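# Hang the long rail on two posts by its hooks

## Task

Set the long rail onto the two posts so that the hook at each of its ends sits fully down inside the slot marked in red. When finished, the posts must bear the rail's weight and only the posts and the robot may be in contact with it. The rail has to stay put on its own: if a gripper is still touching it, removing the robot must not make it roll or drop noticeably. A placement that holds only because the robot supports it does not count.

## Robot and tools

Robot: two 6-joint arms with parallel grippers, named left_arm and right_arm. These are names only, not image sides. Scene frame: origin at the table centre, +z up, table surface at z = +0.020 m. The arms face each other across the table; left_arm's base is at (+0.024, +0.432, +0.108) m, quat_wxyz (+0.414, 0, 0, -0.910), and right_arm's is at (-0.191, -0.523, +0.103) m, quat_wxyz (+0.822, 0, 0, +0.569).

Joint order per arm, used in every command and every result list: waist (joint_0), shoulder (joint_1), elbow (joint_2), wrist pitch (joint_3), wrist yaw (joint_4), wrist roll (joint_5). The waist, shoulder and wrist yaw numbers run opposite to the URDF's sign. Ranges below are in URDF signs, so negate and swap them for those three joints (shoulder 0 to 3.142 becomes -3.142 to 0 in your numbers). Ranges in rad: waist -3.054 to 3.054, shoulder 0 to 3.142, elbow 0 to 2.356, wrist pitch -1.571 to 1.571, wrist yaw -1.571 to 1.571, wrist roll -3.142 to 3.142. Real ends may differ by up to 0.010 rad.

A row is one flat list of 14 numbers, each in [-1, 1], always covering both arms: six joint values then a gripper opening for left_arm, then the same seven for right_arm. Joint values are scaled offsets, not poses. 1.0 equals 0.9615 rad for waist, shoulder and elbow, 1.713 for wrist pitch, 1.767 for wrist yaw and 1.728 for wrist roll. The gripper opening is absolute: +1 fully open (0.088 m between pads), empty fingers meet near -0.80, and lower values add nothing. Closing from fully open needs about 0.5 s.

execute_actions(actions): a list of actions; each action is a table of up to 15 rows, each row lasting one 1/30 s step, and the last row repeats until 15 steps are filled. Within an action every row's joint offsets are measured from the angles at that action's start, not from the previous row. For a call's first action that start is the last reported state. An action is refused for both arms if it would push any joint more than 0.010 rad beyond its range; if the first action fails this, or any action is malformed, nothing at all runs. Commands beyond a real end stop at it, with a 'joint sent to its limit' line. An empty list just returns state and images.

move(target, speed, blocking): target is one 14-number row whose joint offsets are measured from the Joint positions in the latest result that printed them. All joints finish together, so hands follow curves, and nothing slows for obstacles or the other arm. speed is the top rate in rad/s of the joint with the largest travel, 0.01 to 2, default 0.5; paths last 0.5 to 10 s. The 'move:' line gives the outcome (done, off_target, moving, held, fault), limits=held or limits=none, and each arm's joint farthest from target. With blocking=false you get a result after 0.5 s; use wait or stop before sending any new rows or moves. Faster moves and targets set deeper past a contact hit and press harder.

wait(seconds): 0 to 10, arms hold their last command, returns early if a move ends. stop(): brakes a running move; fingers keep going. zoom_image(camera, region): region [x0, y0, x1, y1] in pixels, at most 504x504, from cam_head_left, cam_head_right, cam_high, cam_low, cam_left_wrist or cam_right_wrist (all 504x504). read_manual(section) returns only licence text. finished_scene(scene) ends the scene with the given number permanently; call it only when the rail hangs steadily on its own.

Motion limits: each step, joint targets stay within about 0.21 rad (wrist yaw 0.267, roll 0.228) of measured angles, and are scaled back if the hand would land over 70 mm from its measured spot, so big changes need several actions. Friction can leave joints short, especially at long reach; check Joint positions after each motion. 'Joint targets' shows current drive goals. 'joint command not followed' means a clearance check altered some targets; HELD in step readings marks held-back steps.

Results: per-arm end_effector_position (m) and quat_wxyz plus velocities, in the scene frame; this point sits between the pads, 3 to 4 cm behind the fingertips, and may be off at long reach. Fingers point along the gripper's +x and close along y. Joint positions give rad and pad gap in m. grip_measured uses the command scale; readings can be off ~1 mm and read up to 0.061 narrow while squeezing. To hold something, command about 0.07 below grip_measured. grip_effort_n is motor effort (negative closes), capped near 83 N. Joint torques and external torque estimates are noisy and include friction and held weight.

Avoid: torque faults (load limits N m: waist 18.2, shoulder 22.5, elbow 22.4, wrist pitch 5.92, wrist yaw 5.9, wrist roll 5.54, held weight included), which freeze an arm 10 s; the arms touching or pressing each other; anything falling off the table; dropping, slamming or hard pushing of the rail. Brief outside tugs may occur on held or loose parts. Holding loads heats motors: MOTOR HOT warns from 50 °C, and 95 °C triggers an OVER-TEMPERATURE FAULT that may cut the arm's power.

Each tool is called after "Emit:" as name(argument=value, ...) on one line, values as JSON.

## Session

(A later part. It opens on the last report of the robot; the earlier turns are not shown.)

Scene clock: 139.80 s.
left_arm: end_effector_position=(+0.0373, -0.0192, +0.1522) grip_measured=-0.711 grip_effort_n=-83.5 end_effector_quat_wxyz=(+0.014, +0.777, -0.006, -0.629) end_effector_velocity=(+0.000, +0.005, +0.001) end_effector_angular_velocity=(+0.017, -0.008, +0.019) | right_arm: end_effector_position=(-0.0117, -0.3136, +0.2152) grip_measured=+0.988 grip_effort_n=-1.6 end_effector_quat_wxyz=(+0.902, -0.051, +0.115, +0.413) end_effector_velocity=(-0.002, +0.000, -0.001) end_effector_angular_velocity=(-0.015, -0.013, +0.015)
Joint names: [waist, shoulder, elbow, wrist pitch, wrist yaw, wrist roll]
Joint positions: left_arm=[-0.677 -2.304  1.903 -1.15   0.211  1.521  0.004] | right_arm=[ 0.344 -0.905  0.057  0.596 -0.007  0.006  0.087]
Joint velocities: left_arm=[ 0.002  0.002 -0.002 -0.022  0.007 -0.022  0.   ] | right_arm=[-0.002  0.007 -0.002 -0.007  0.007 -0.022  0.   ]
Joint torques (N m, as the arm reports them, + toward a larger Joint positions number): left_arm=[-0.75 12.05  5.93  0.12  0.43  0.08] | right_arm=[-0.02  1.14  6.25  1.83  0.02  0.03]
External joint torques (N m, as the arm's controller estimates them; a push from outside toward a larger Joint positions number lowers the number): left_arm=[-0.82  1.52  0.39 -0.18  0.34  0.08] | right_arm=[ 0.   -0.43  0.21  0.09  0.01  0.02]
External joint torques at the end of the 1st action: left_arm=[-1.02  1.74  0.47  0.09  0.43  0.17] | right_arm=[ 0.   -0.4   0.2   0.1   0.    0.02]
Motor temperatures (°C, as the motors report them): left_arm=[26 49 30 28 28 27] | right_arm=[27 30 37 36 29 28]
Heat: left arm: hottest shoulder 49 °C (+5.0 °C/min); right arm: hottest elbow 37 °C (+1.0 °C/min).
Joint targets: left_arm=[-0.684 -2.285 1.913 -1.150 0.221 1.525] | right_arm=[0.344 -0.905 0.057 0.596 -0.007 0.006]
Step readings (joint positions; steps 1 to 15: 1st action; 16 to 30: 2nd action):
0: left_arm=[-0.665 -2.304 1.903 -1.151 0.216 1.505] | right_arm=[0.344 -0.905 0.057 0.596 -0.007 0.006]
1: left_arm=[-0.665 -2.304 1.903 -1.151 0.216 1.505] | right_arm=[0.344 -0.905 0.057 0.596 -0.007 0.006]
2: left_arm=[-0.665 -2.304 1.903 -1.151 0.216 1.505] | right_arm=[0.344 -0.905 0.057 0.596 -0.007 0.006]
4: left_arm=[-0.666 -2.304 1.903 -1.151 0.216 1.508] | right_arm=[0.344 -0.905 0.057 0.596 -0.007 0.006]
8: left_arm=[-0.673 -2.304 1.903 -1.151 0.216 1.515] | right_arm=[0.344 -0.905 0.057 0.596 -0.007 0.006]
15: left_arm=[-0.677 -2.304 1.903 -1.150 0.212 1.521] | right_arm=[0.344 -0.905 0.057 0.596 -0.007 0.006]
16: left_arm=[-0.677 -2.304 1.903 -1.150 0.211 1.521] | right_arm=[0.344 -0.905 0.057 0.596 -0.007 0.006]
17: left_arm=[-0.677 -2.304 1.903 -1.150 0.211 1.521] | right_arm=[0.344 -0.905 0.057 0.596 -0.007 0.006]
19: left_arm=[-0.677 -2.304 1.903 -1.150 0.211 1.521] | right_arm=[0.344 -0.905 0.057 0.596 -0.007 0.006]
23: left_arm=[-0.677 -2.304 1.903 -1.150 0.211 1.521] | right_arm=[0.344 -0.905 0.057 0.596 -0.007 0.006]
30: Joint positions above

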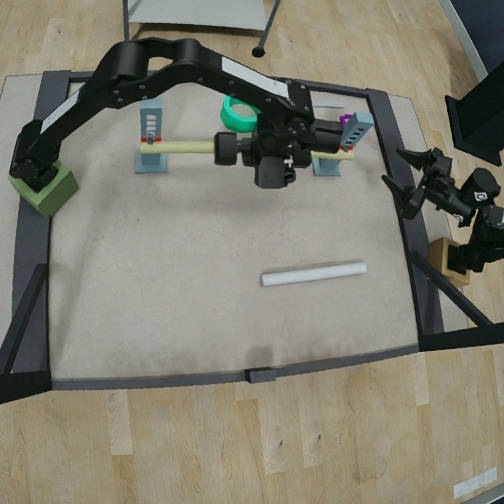

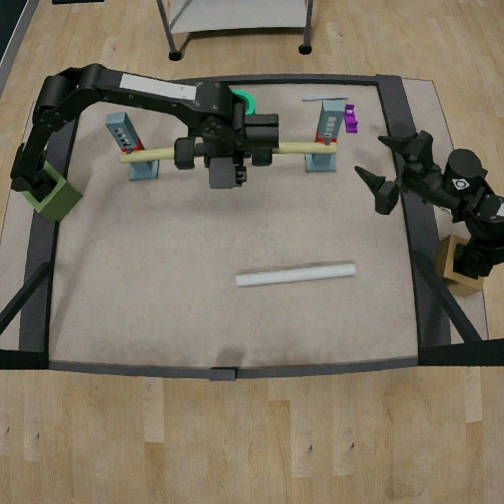

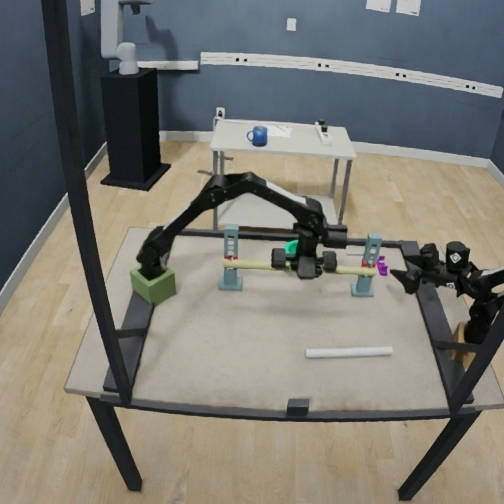

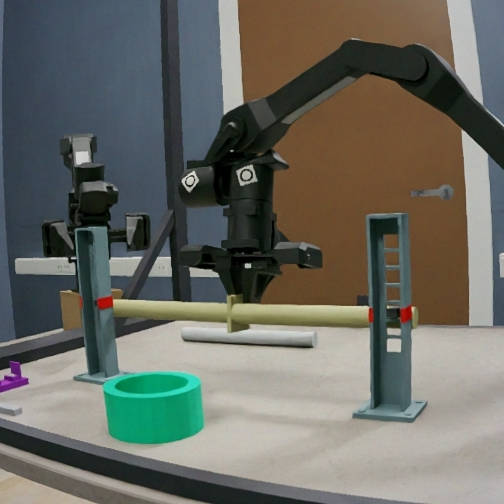

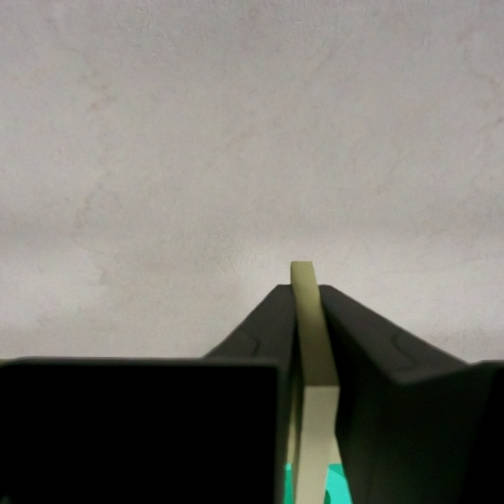

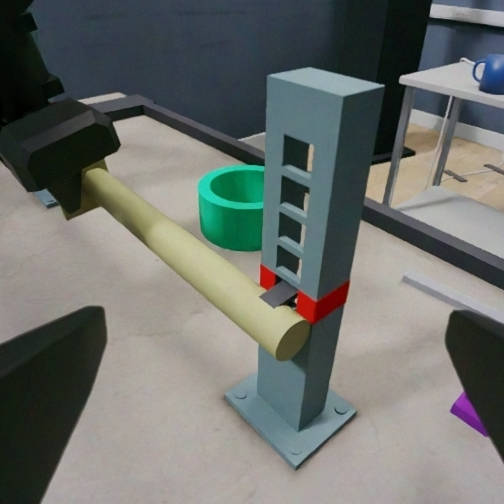

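Emit:
move(target=[-0.008,-0.005,-0.022,0.017,0.005,0,-0.8,0,0,0,0,0,0,1], speed=0.04)

Emit:
zoom_image(camera="cam_low", region=[330,250,470,370])

Emit:
zoom_image(camera="cam_right_wrist", region=[180,230,380,430])

Scene clock: 141.57 s.
left_arm: end_effector_position=(+0.0375, -0.0191, +0.1448) grip_measured=-0.711 grip_effort_n=-83.5 end_effector_quat_wxyz=(+0.015, +0.777, -0.006, -0.630) end_effector_velocity=(+0.000, +0.006, -0.001) end_effector_angular_velocity=(+0.028, -0.009, -0.009) | right_arm: end_effector_position=(-0.0117, -0.3136, +0.2152) grip_measured=+0.988 grip_effort_n=-1.2 end_effector_quat_wxyz=(+0.902, -0.051, +0.115, +0.413) end_effector_velocity=(-0.001, -0.001, -0.006) end_effector_angular_velocity=(-0.024, +0.013, +0.006)
Joint names: [waist, shoulder, elbow, wrist pitch, wrist yaw, wrist roll]
Joint positions: left_arm=[-0.678 -2.31   1.883 -1.125  0.209  1.521  0.004] | right_arm=[ 0.344 -0.905  0.057  0.596 -0.007  0.006  0.087]
Joint velocities: left_arm=[ 0.002  0.002 -0.007 -0.022  0.007  0.007 -0.   ] | right_arm=[ 0.002 -0.002 -0.002 -0.022  0.007 -0.007  0.   ]
Joint torques (N m, as the arm reports them, + toward a larger Joint positions number): left_arm=[-0.66 10.01  4.7   0.36  0.48 -0.02] | right_arm=[-0.04  1.14  6.24  1.83  0.01  0.02]
External joint torques (N m, as the arm's controller estimates them; a push from outside toward a larger Joint positions number lowers the number): left_arm=[-0.73 -0.49 -0.77  0.07  0.4  -0.02] | right_arm=[-0.03 -0.37  0.27  0.12  0.01  0.01]
Motor temperatures (°C, as the motors report them): left_arm=[26 49 30 28 28 27] | right_arm=[27 30 37 36 29 28]
Heat: left arm: hottest shoulder 49 °C (+4.0 °C/min); right arm: hottest elbow 37 °C (+1.0 °C/min).
Joint targets: left_arm=[-0.685 -2.309 1.882 -1.121 0.220 1.521] | right_arm=[0.344 -0.905 0.057 0.596 -0.007 0.006]
move: off_target (left_arm); limits=none; left_arm: farthest joint: the wrist yaw, 0.011 radians from its target (0.008 radians at the start); right_arm: farthest joint: the waist, 0.000 radians from its target (0.000 radians at the start)

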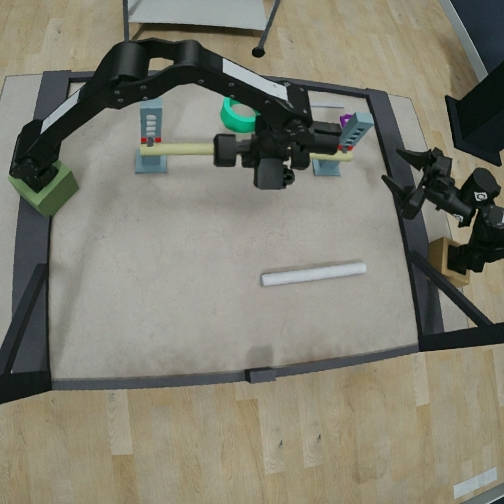

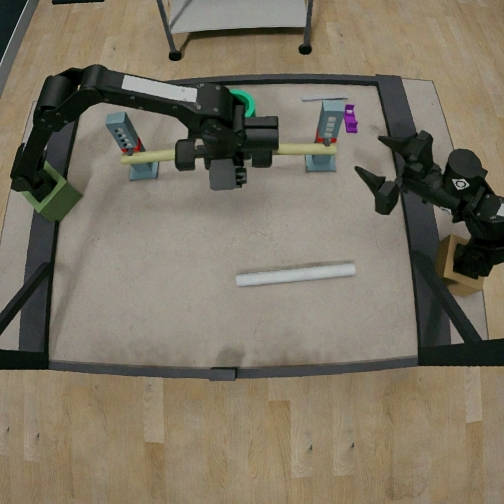

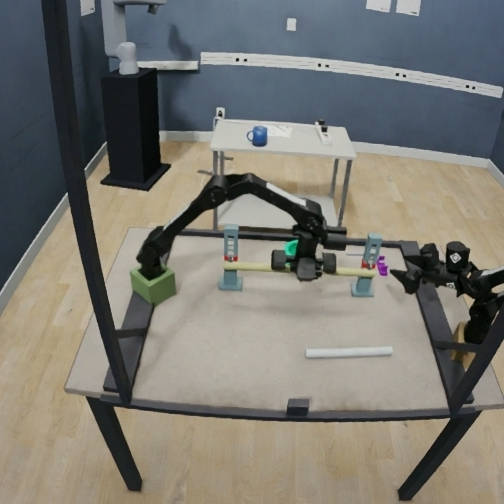

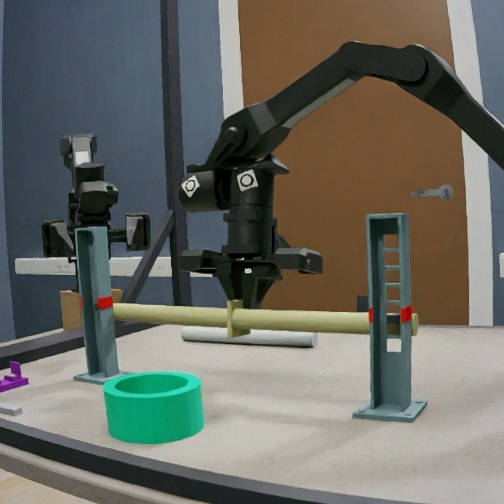

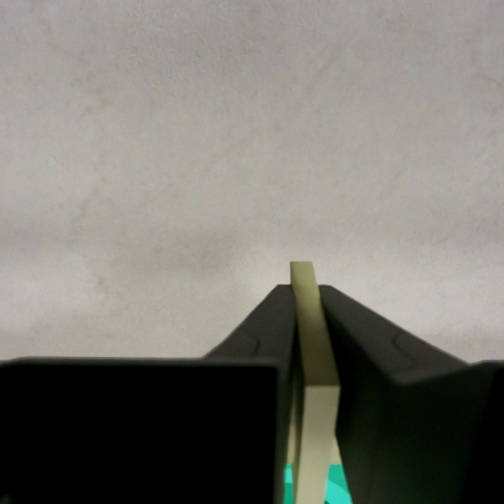

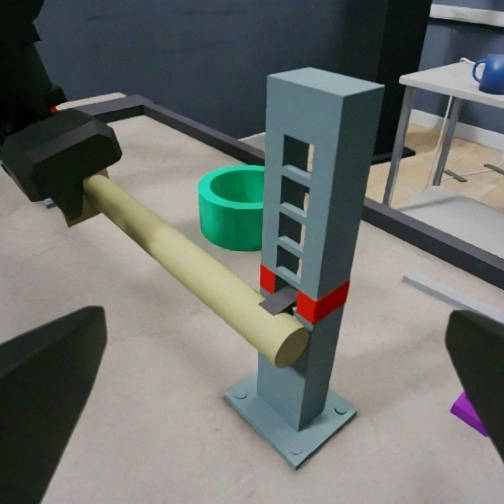

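Region (330, 250, 470, 370) of cam_low's 504x504 image, scaled by 3.600, with more detail than that image has; it fills the top 432 rows of this view, and the rest is white.

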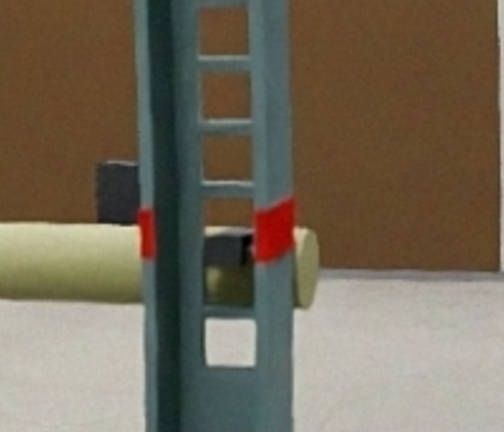

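Region (180, 230, 380, 430) of cam_right_wrist's 504x504 image, scaled by 2.520, with more detail than that image has.

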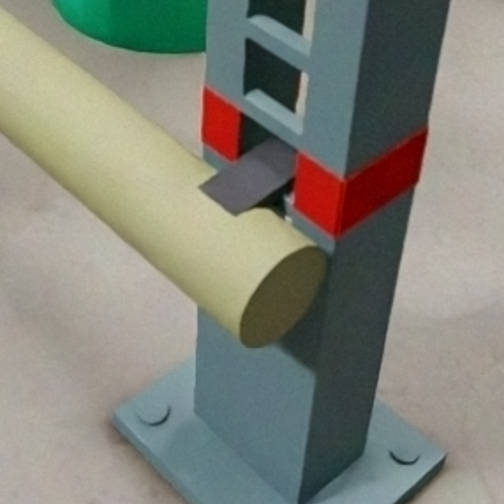

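Left seated; press a bit more for the right, release, lift away.

Emit:
execute_actions(actions=[[[-0.006,-0.012,0,0,0.004,0,-0.8,0,0,0,0,0,0,1]],[[0,0,0,0,0,0,-0.74,0,0,0,0,0,0,1],[0,0,0,0,0,0,-0.72,0,0,0,0,0,0,1],[0,0,0,0,0,0,-0.7,0,0,0,0,0,0,1],[0,0,0,0,0,0,-0.69,0,0,0,0,0,0,1],[0,0,0,0,0,0,-0.68,0,0,0,0,0,0,1],[0,0,0,0,0,0,-0.67,0,0,0,0,0,0,1],[0,0,0,0,0,0,-0.66,0,0,0,0,0,0,1],[0,0,0,0,0,0,-0.64,0,0,0,0,0,0,1],[0,0,0,0,0,0,-0.6,0,0,0,0,0,0,1],[0,0,0,0,0,0,-0.5,0,0,0,0,0,0,1],[0,0,0,0,0,0,-0.4,0,0,0,0,0,0,1]]])

Emit:
move(target=[0.05,0.16,0,-0.08,0,0,-0.3,0,0,0,0,0,0,1], speed=0.3)

Emit:
zoom_image(camera="cam_low", region=[330,250,470,370])

Scene clock: 143.73 s.
left_arm: end_effector_position=(+0.0374, -0.0190, +0.1438) grip_measured=-0.444 grip_effort_n=17.4 end_effector_quat_wxyz=(+0.014, +0.777, -0.005, -0.630) end_effector_velocity=(-0.002, +0.002, -0.002) end_effector_angular_velocity=(+0.011, +0.007, +0.005) | right_arm: end_effector_position=(-0.0117, -0.3136, +0.2152) grip_measured=+0.988 grip_effort_n=-1.6 end_effector_quat_wxyz=(+0.902, -0.051, +0.115, +0.413) end_effector_velocity=(-0.001, -0.000, -0.004) end_effector_angular_velocity=(-0.020, +0.010, +0.006)
Joint names: [waist, shoulder, elbow, wrist pitch, wrist yaw, wrist roll]
Joint positions: left_arm=[-0.677 -2.312  1.883 -1.125  0.209  1.521  0.017] | right_arm=[ 0.344 -0.905  0.057  0.596 -0.007  0.006  0.087]
Joint velocities: left_arm=[ 0.002 -0.002 -0.002 -0.007 -0.007 -0.007  0.021] | right_arm=[ 0.002 -0.002  0.002 -0.022  0.007 -0.007 -0.   ]
Joint torques (N m, as the arm reports them, + toward a larger Joint positions number): left_arm=[ 0.03  9.91  5.    0.13  0.09 -0.03] | right_arm=[-0.02  1.16  6.25  1.84  0.01  0.02]
External joint torques (N m, as the arm's controller estimates them; a push from outside toward a larger Joint positions number lowers the number): left_arm=[-0.04 -0.57 -0.5  -0.18  0.01 -0.02] | right_arm=[-0.03 -0.36  0.25  0.12  0.01  0.01]
External joint torques at the end of the 1st action: left_arm=[-0.43 -1.61 -0.63 -0.17  0.25 -0.02] | right_arm=[ 0.   -0.33  0.4   0.16  0.    0.02]
Motor temperatures (°C, as the motors report them): left_arm=[26 49 30 28 28 27] | right_arm=[27 30 37 36 29 28]
Heat: left arm: hottest shoulder 49 °C (+4.0 °C/min); right arm: hottest elbow 37 °C (+1.0 °C/min).
Joint targets: left_arm=[-0.677 -2.312 1.883 -1.125 0.209 1.521] | right_arm=[0.344 -0.905 0.057 0.596 -0.007 0.006]
Step readings (joint positions; steps 1 to 15: 1st action; 16 to 30: 2nd action):
0: left_arm=[-0.678 -2.310 1.883 -1.125 0.209 1.521] | right_arm=[0.344 -0.905 0.057 0.596 -0.007 0.006]
1: left_arm=[-0.678 -2.311 1.883 -1.125 0.209 1.521] | right_arm=[0.344 -0.905 0.057 0.596 -0.007 0.006]
2: left_arm=[-0.678 -2.311 1.883 -1.125 0.209 1.521] | right_arm=[0.344 -0.905 0.057 0.596 -0.007 0.006]
4: left_arm=[-0.678 -2.312 1.883 -1.125 0.209 1.521] | right_arm=[0.344 -0.905 0.057 0.596 -0.007 0.006]
8: left_arm=[-0.678 -2.312 1.883 -1.125 0.209 1.521] | right_arm=[0.344 -0.905 0.057 0.596 -0.007 0.006]
15: left_arm=[-0.678 -2.312 1.883 -1.125 0.209 1.521] | right_arm=[0.344 -0.905 0.057 0.596 -0.007 0.006]
16: left_arm=[-0.677 -2.312 1.883 -1.125 0.209 1.521] | right_arm=[0.344 -0.905 0.057 0.596 -0.007 0.006]
17: left_arm=[-0.677 -2.312 1.883 -1.125 0.209 1.521] | right_arm=[0.344 -0.905 0.057 0.596 -0.007 0.006]
19: left_arm=[-0.677 -2.312 1.883 -1.125 0.209 1.521] | right_arm=[0.344 -0.905 0.057 0.596 -0.007 0.006]
23: left_arm=[-0.677 -2.312 1.883 -1.125 0.209 1.521] | right_arm=[0.344 -0.905 0.057 0.596 -0.007 0.006]
30: Joint positions above

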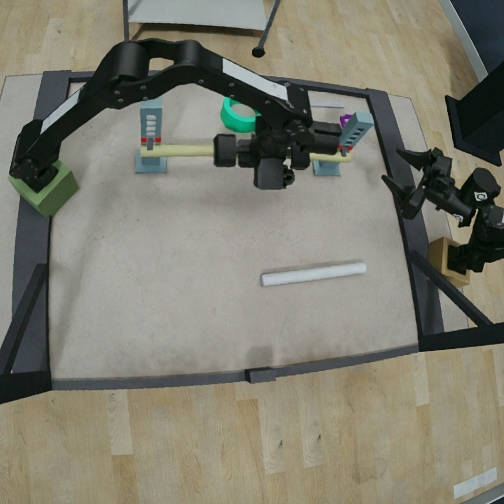

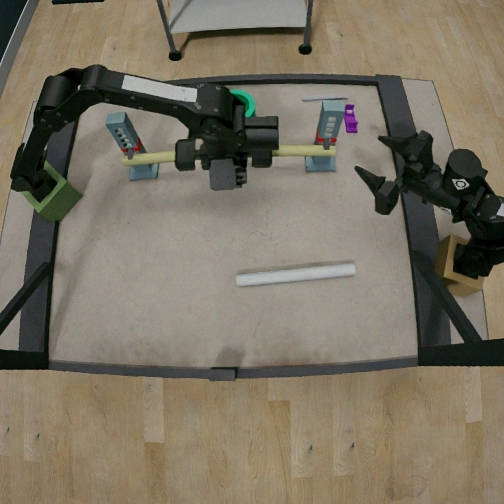

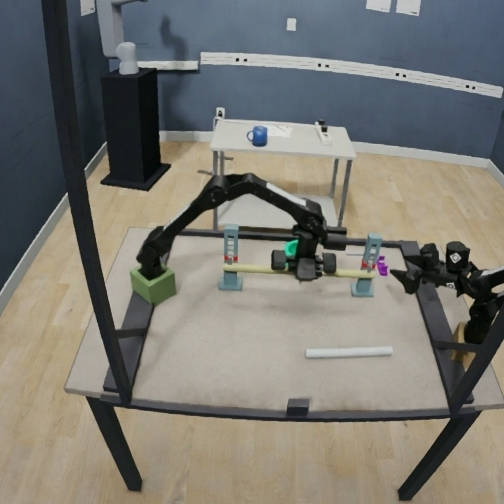

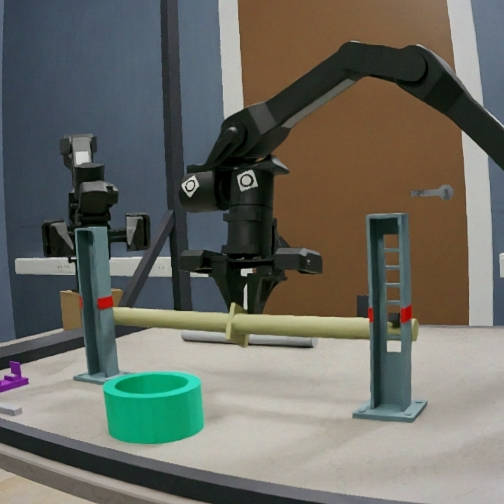

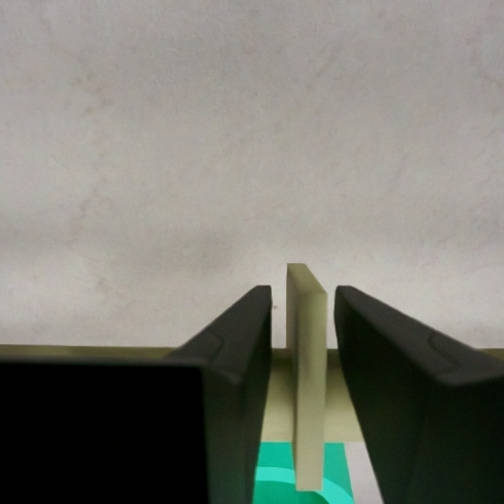

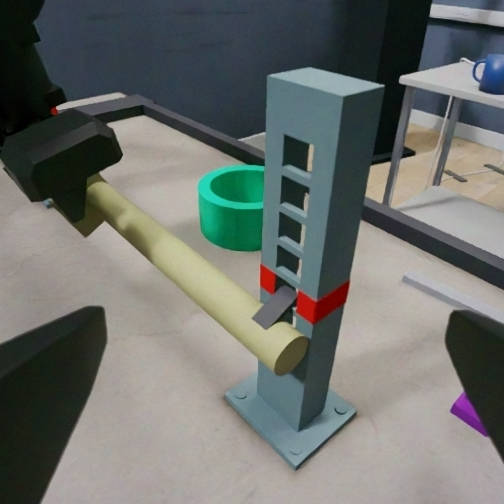

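Scene clock: 144.73 s.
left_arm: end_effector_position=(+0.0187, +0.0042, +0.2034) grip_measured=-0.303 grip_effort_n=17.4 end_effector_quat_wxyz=(+0.003, +0.776, -0.026, -0.630) end_effector_velocity=(+0.000, +0.002, +0.003) end_effector_angular_velocity=(+0.000, -0.007, +0.005) | right_arm: end_effector_position=(-0.0117, -0.3136, +0.2152) grip_measured=+0.988 grip_effort_n=-1.6 end_effector_quat_wxyz=(+0.902, -0.051, +0.115, +0.413) end_effector_velocity=(-0.001, -0.001, -0.005) end_effector_angular_velocity=(-0.020, +0.010, +0.006)
Joint names: [waist, shoulder, elbow, wrist pitch, wrist yaw, wrist roll]
Joint positions: left_arm=[-0.632 -2.168  1.883 -1.259  0.209  1.521  0.024] | right_arm=[ 0.344 -0.905  0.057  0.596 -0.007  0.006  0.087]
Joint velocities: left_arm=[ 0.002  0.007 -0.002 -0.007  0.007 -0.007 -0.   ] | right_arm=[ 0.002  0.002 -0.002 -0.022  0.007 -0.007 -0.   ]
Joint torques (N m, as the arm reports them, + toward a larger Joint positions number): left_arm=[ 0.2  10.51  5.13 -0.02  0.1  -0.03] | right_arm=[-0.03  1.15  6.23  1.84  0.    0.02]
External joint torques (N m, as the arm's controller estimates them; a push from outside toward a larger Joint positions number lowers the number): left_arm=[ 0.2   0.63 -0.51 -0.33  0.02 -0.03] | right_arm=[-0.03 -0.39  0.22  0.12  0.    0.01]
Motor temperatures (°C, as the motors report them): left_arm=[26 49 30 28 28 27] | right_arm=[27 30 37 36 29 28]
Heat: left arm: hottest shoulder 49 °C (+4.0 °C/min); right arm: hottest elbow 37 °C (+1.0 °C/min).
Joint targets: left_arm=[-0.630 -2.159 1.883 -1.262 0.209 1.521] | right_arm=[0.344 -0.905 0.057 0.596 -0.007 0.006]
move: done; limits=none; left_arm: farthest joint: the shoulder, 0.010 radians from its target (0.154 radians at the start); right_arm: farthest joint: the waist, 0.000 radians from its target (0.000 radians at the start)

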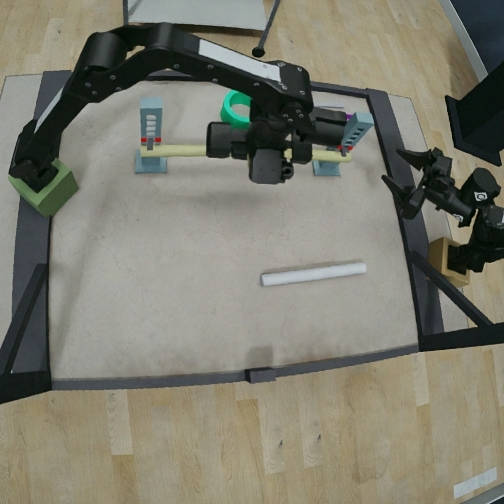

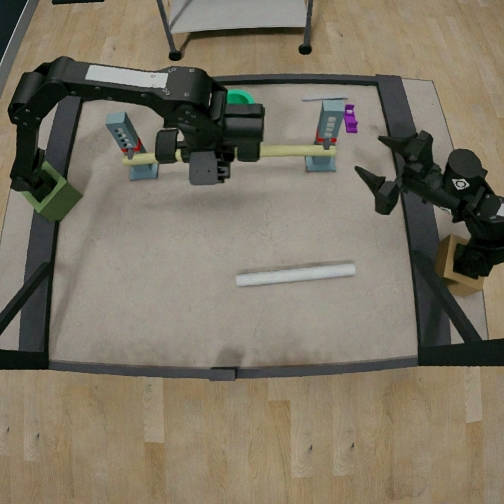

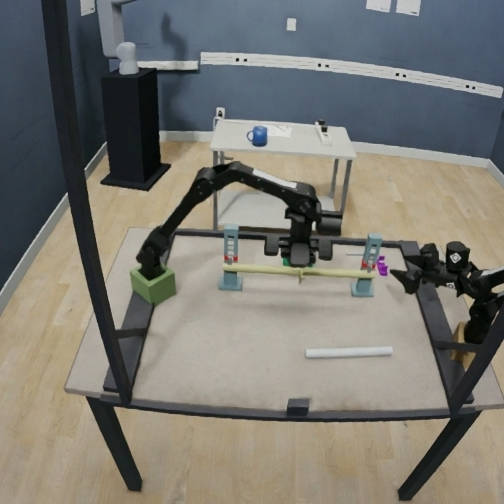

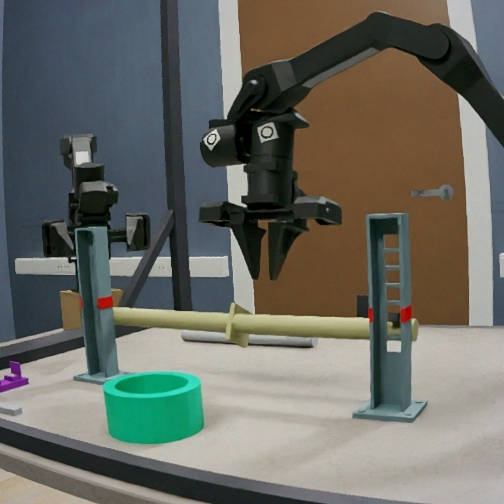

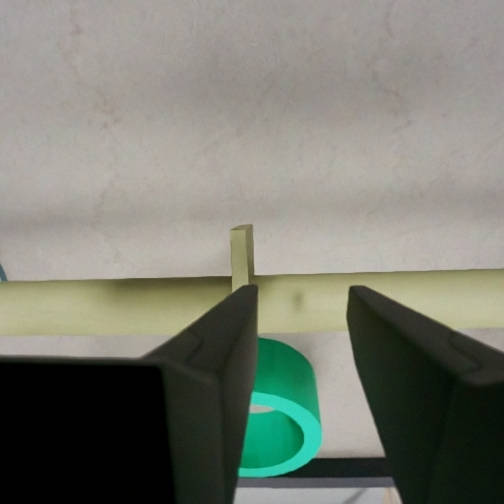

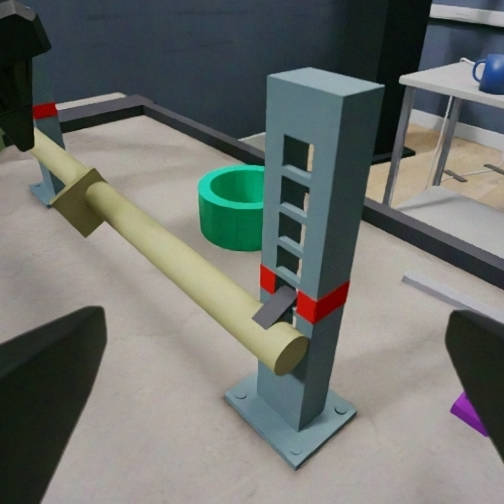

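Region (330, 250, 470, 370) of cam_low's 504x504 image, scaled by 3.600, with more detail than that image has; it fills the top 432 rows of this view, and the rest is white.

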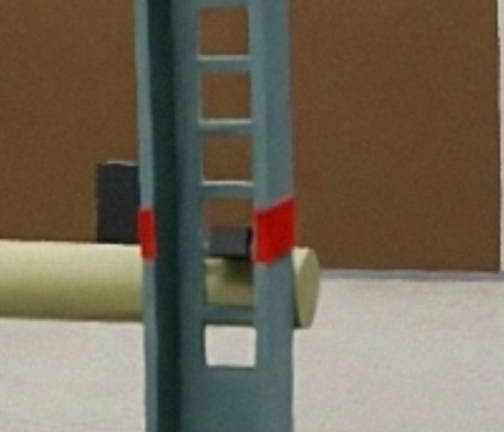

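Emit:
finished_scene(scene=1)

The scene is finished: the task was done.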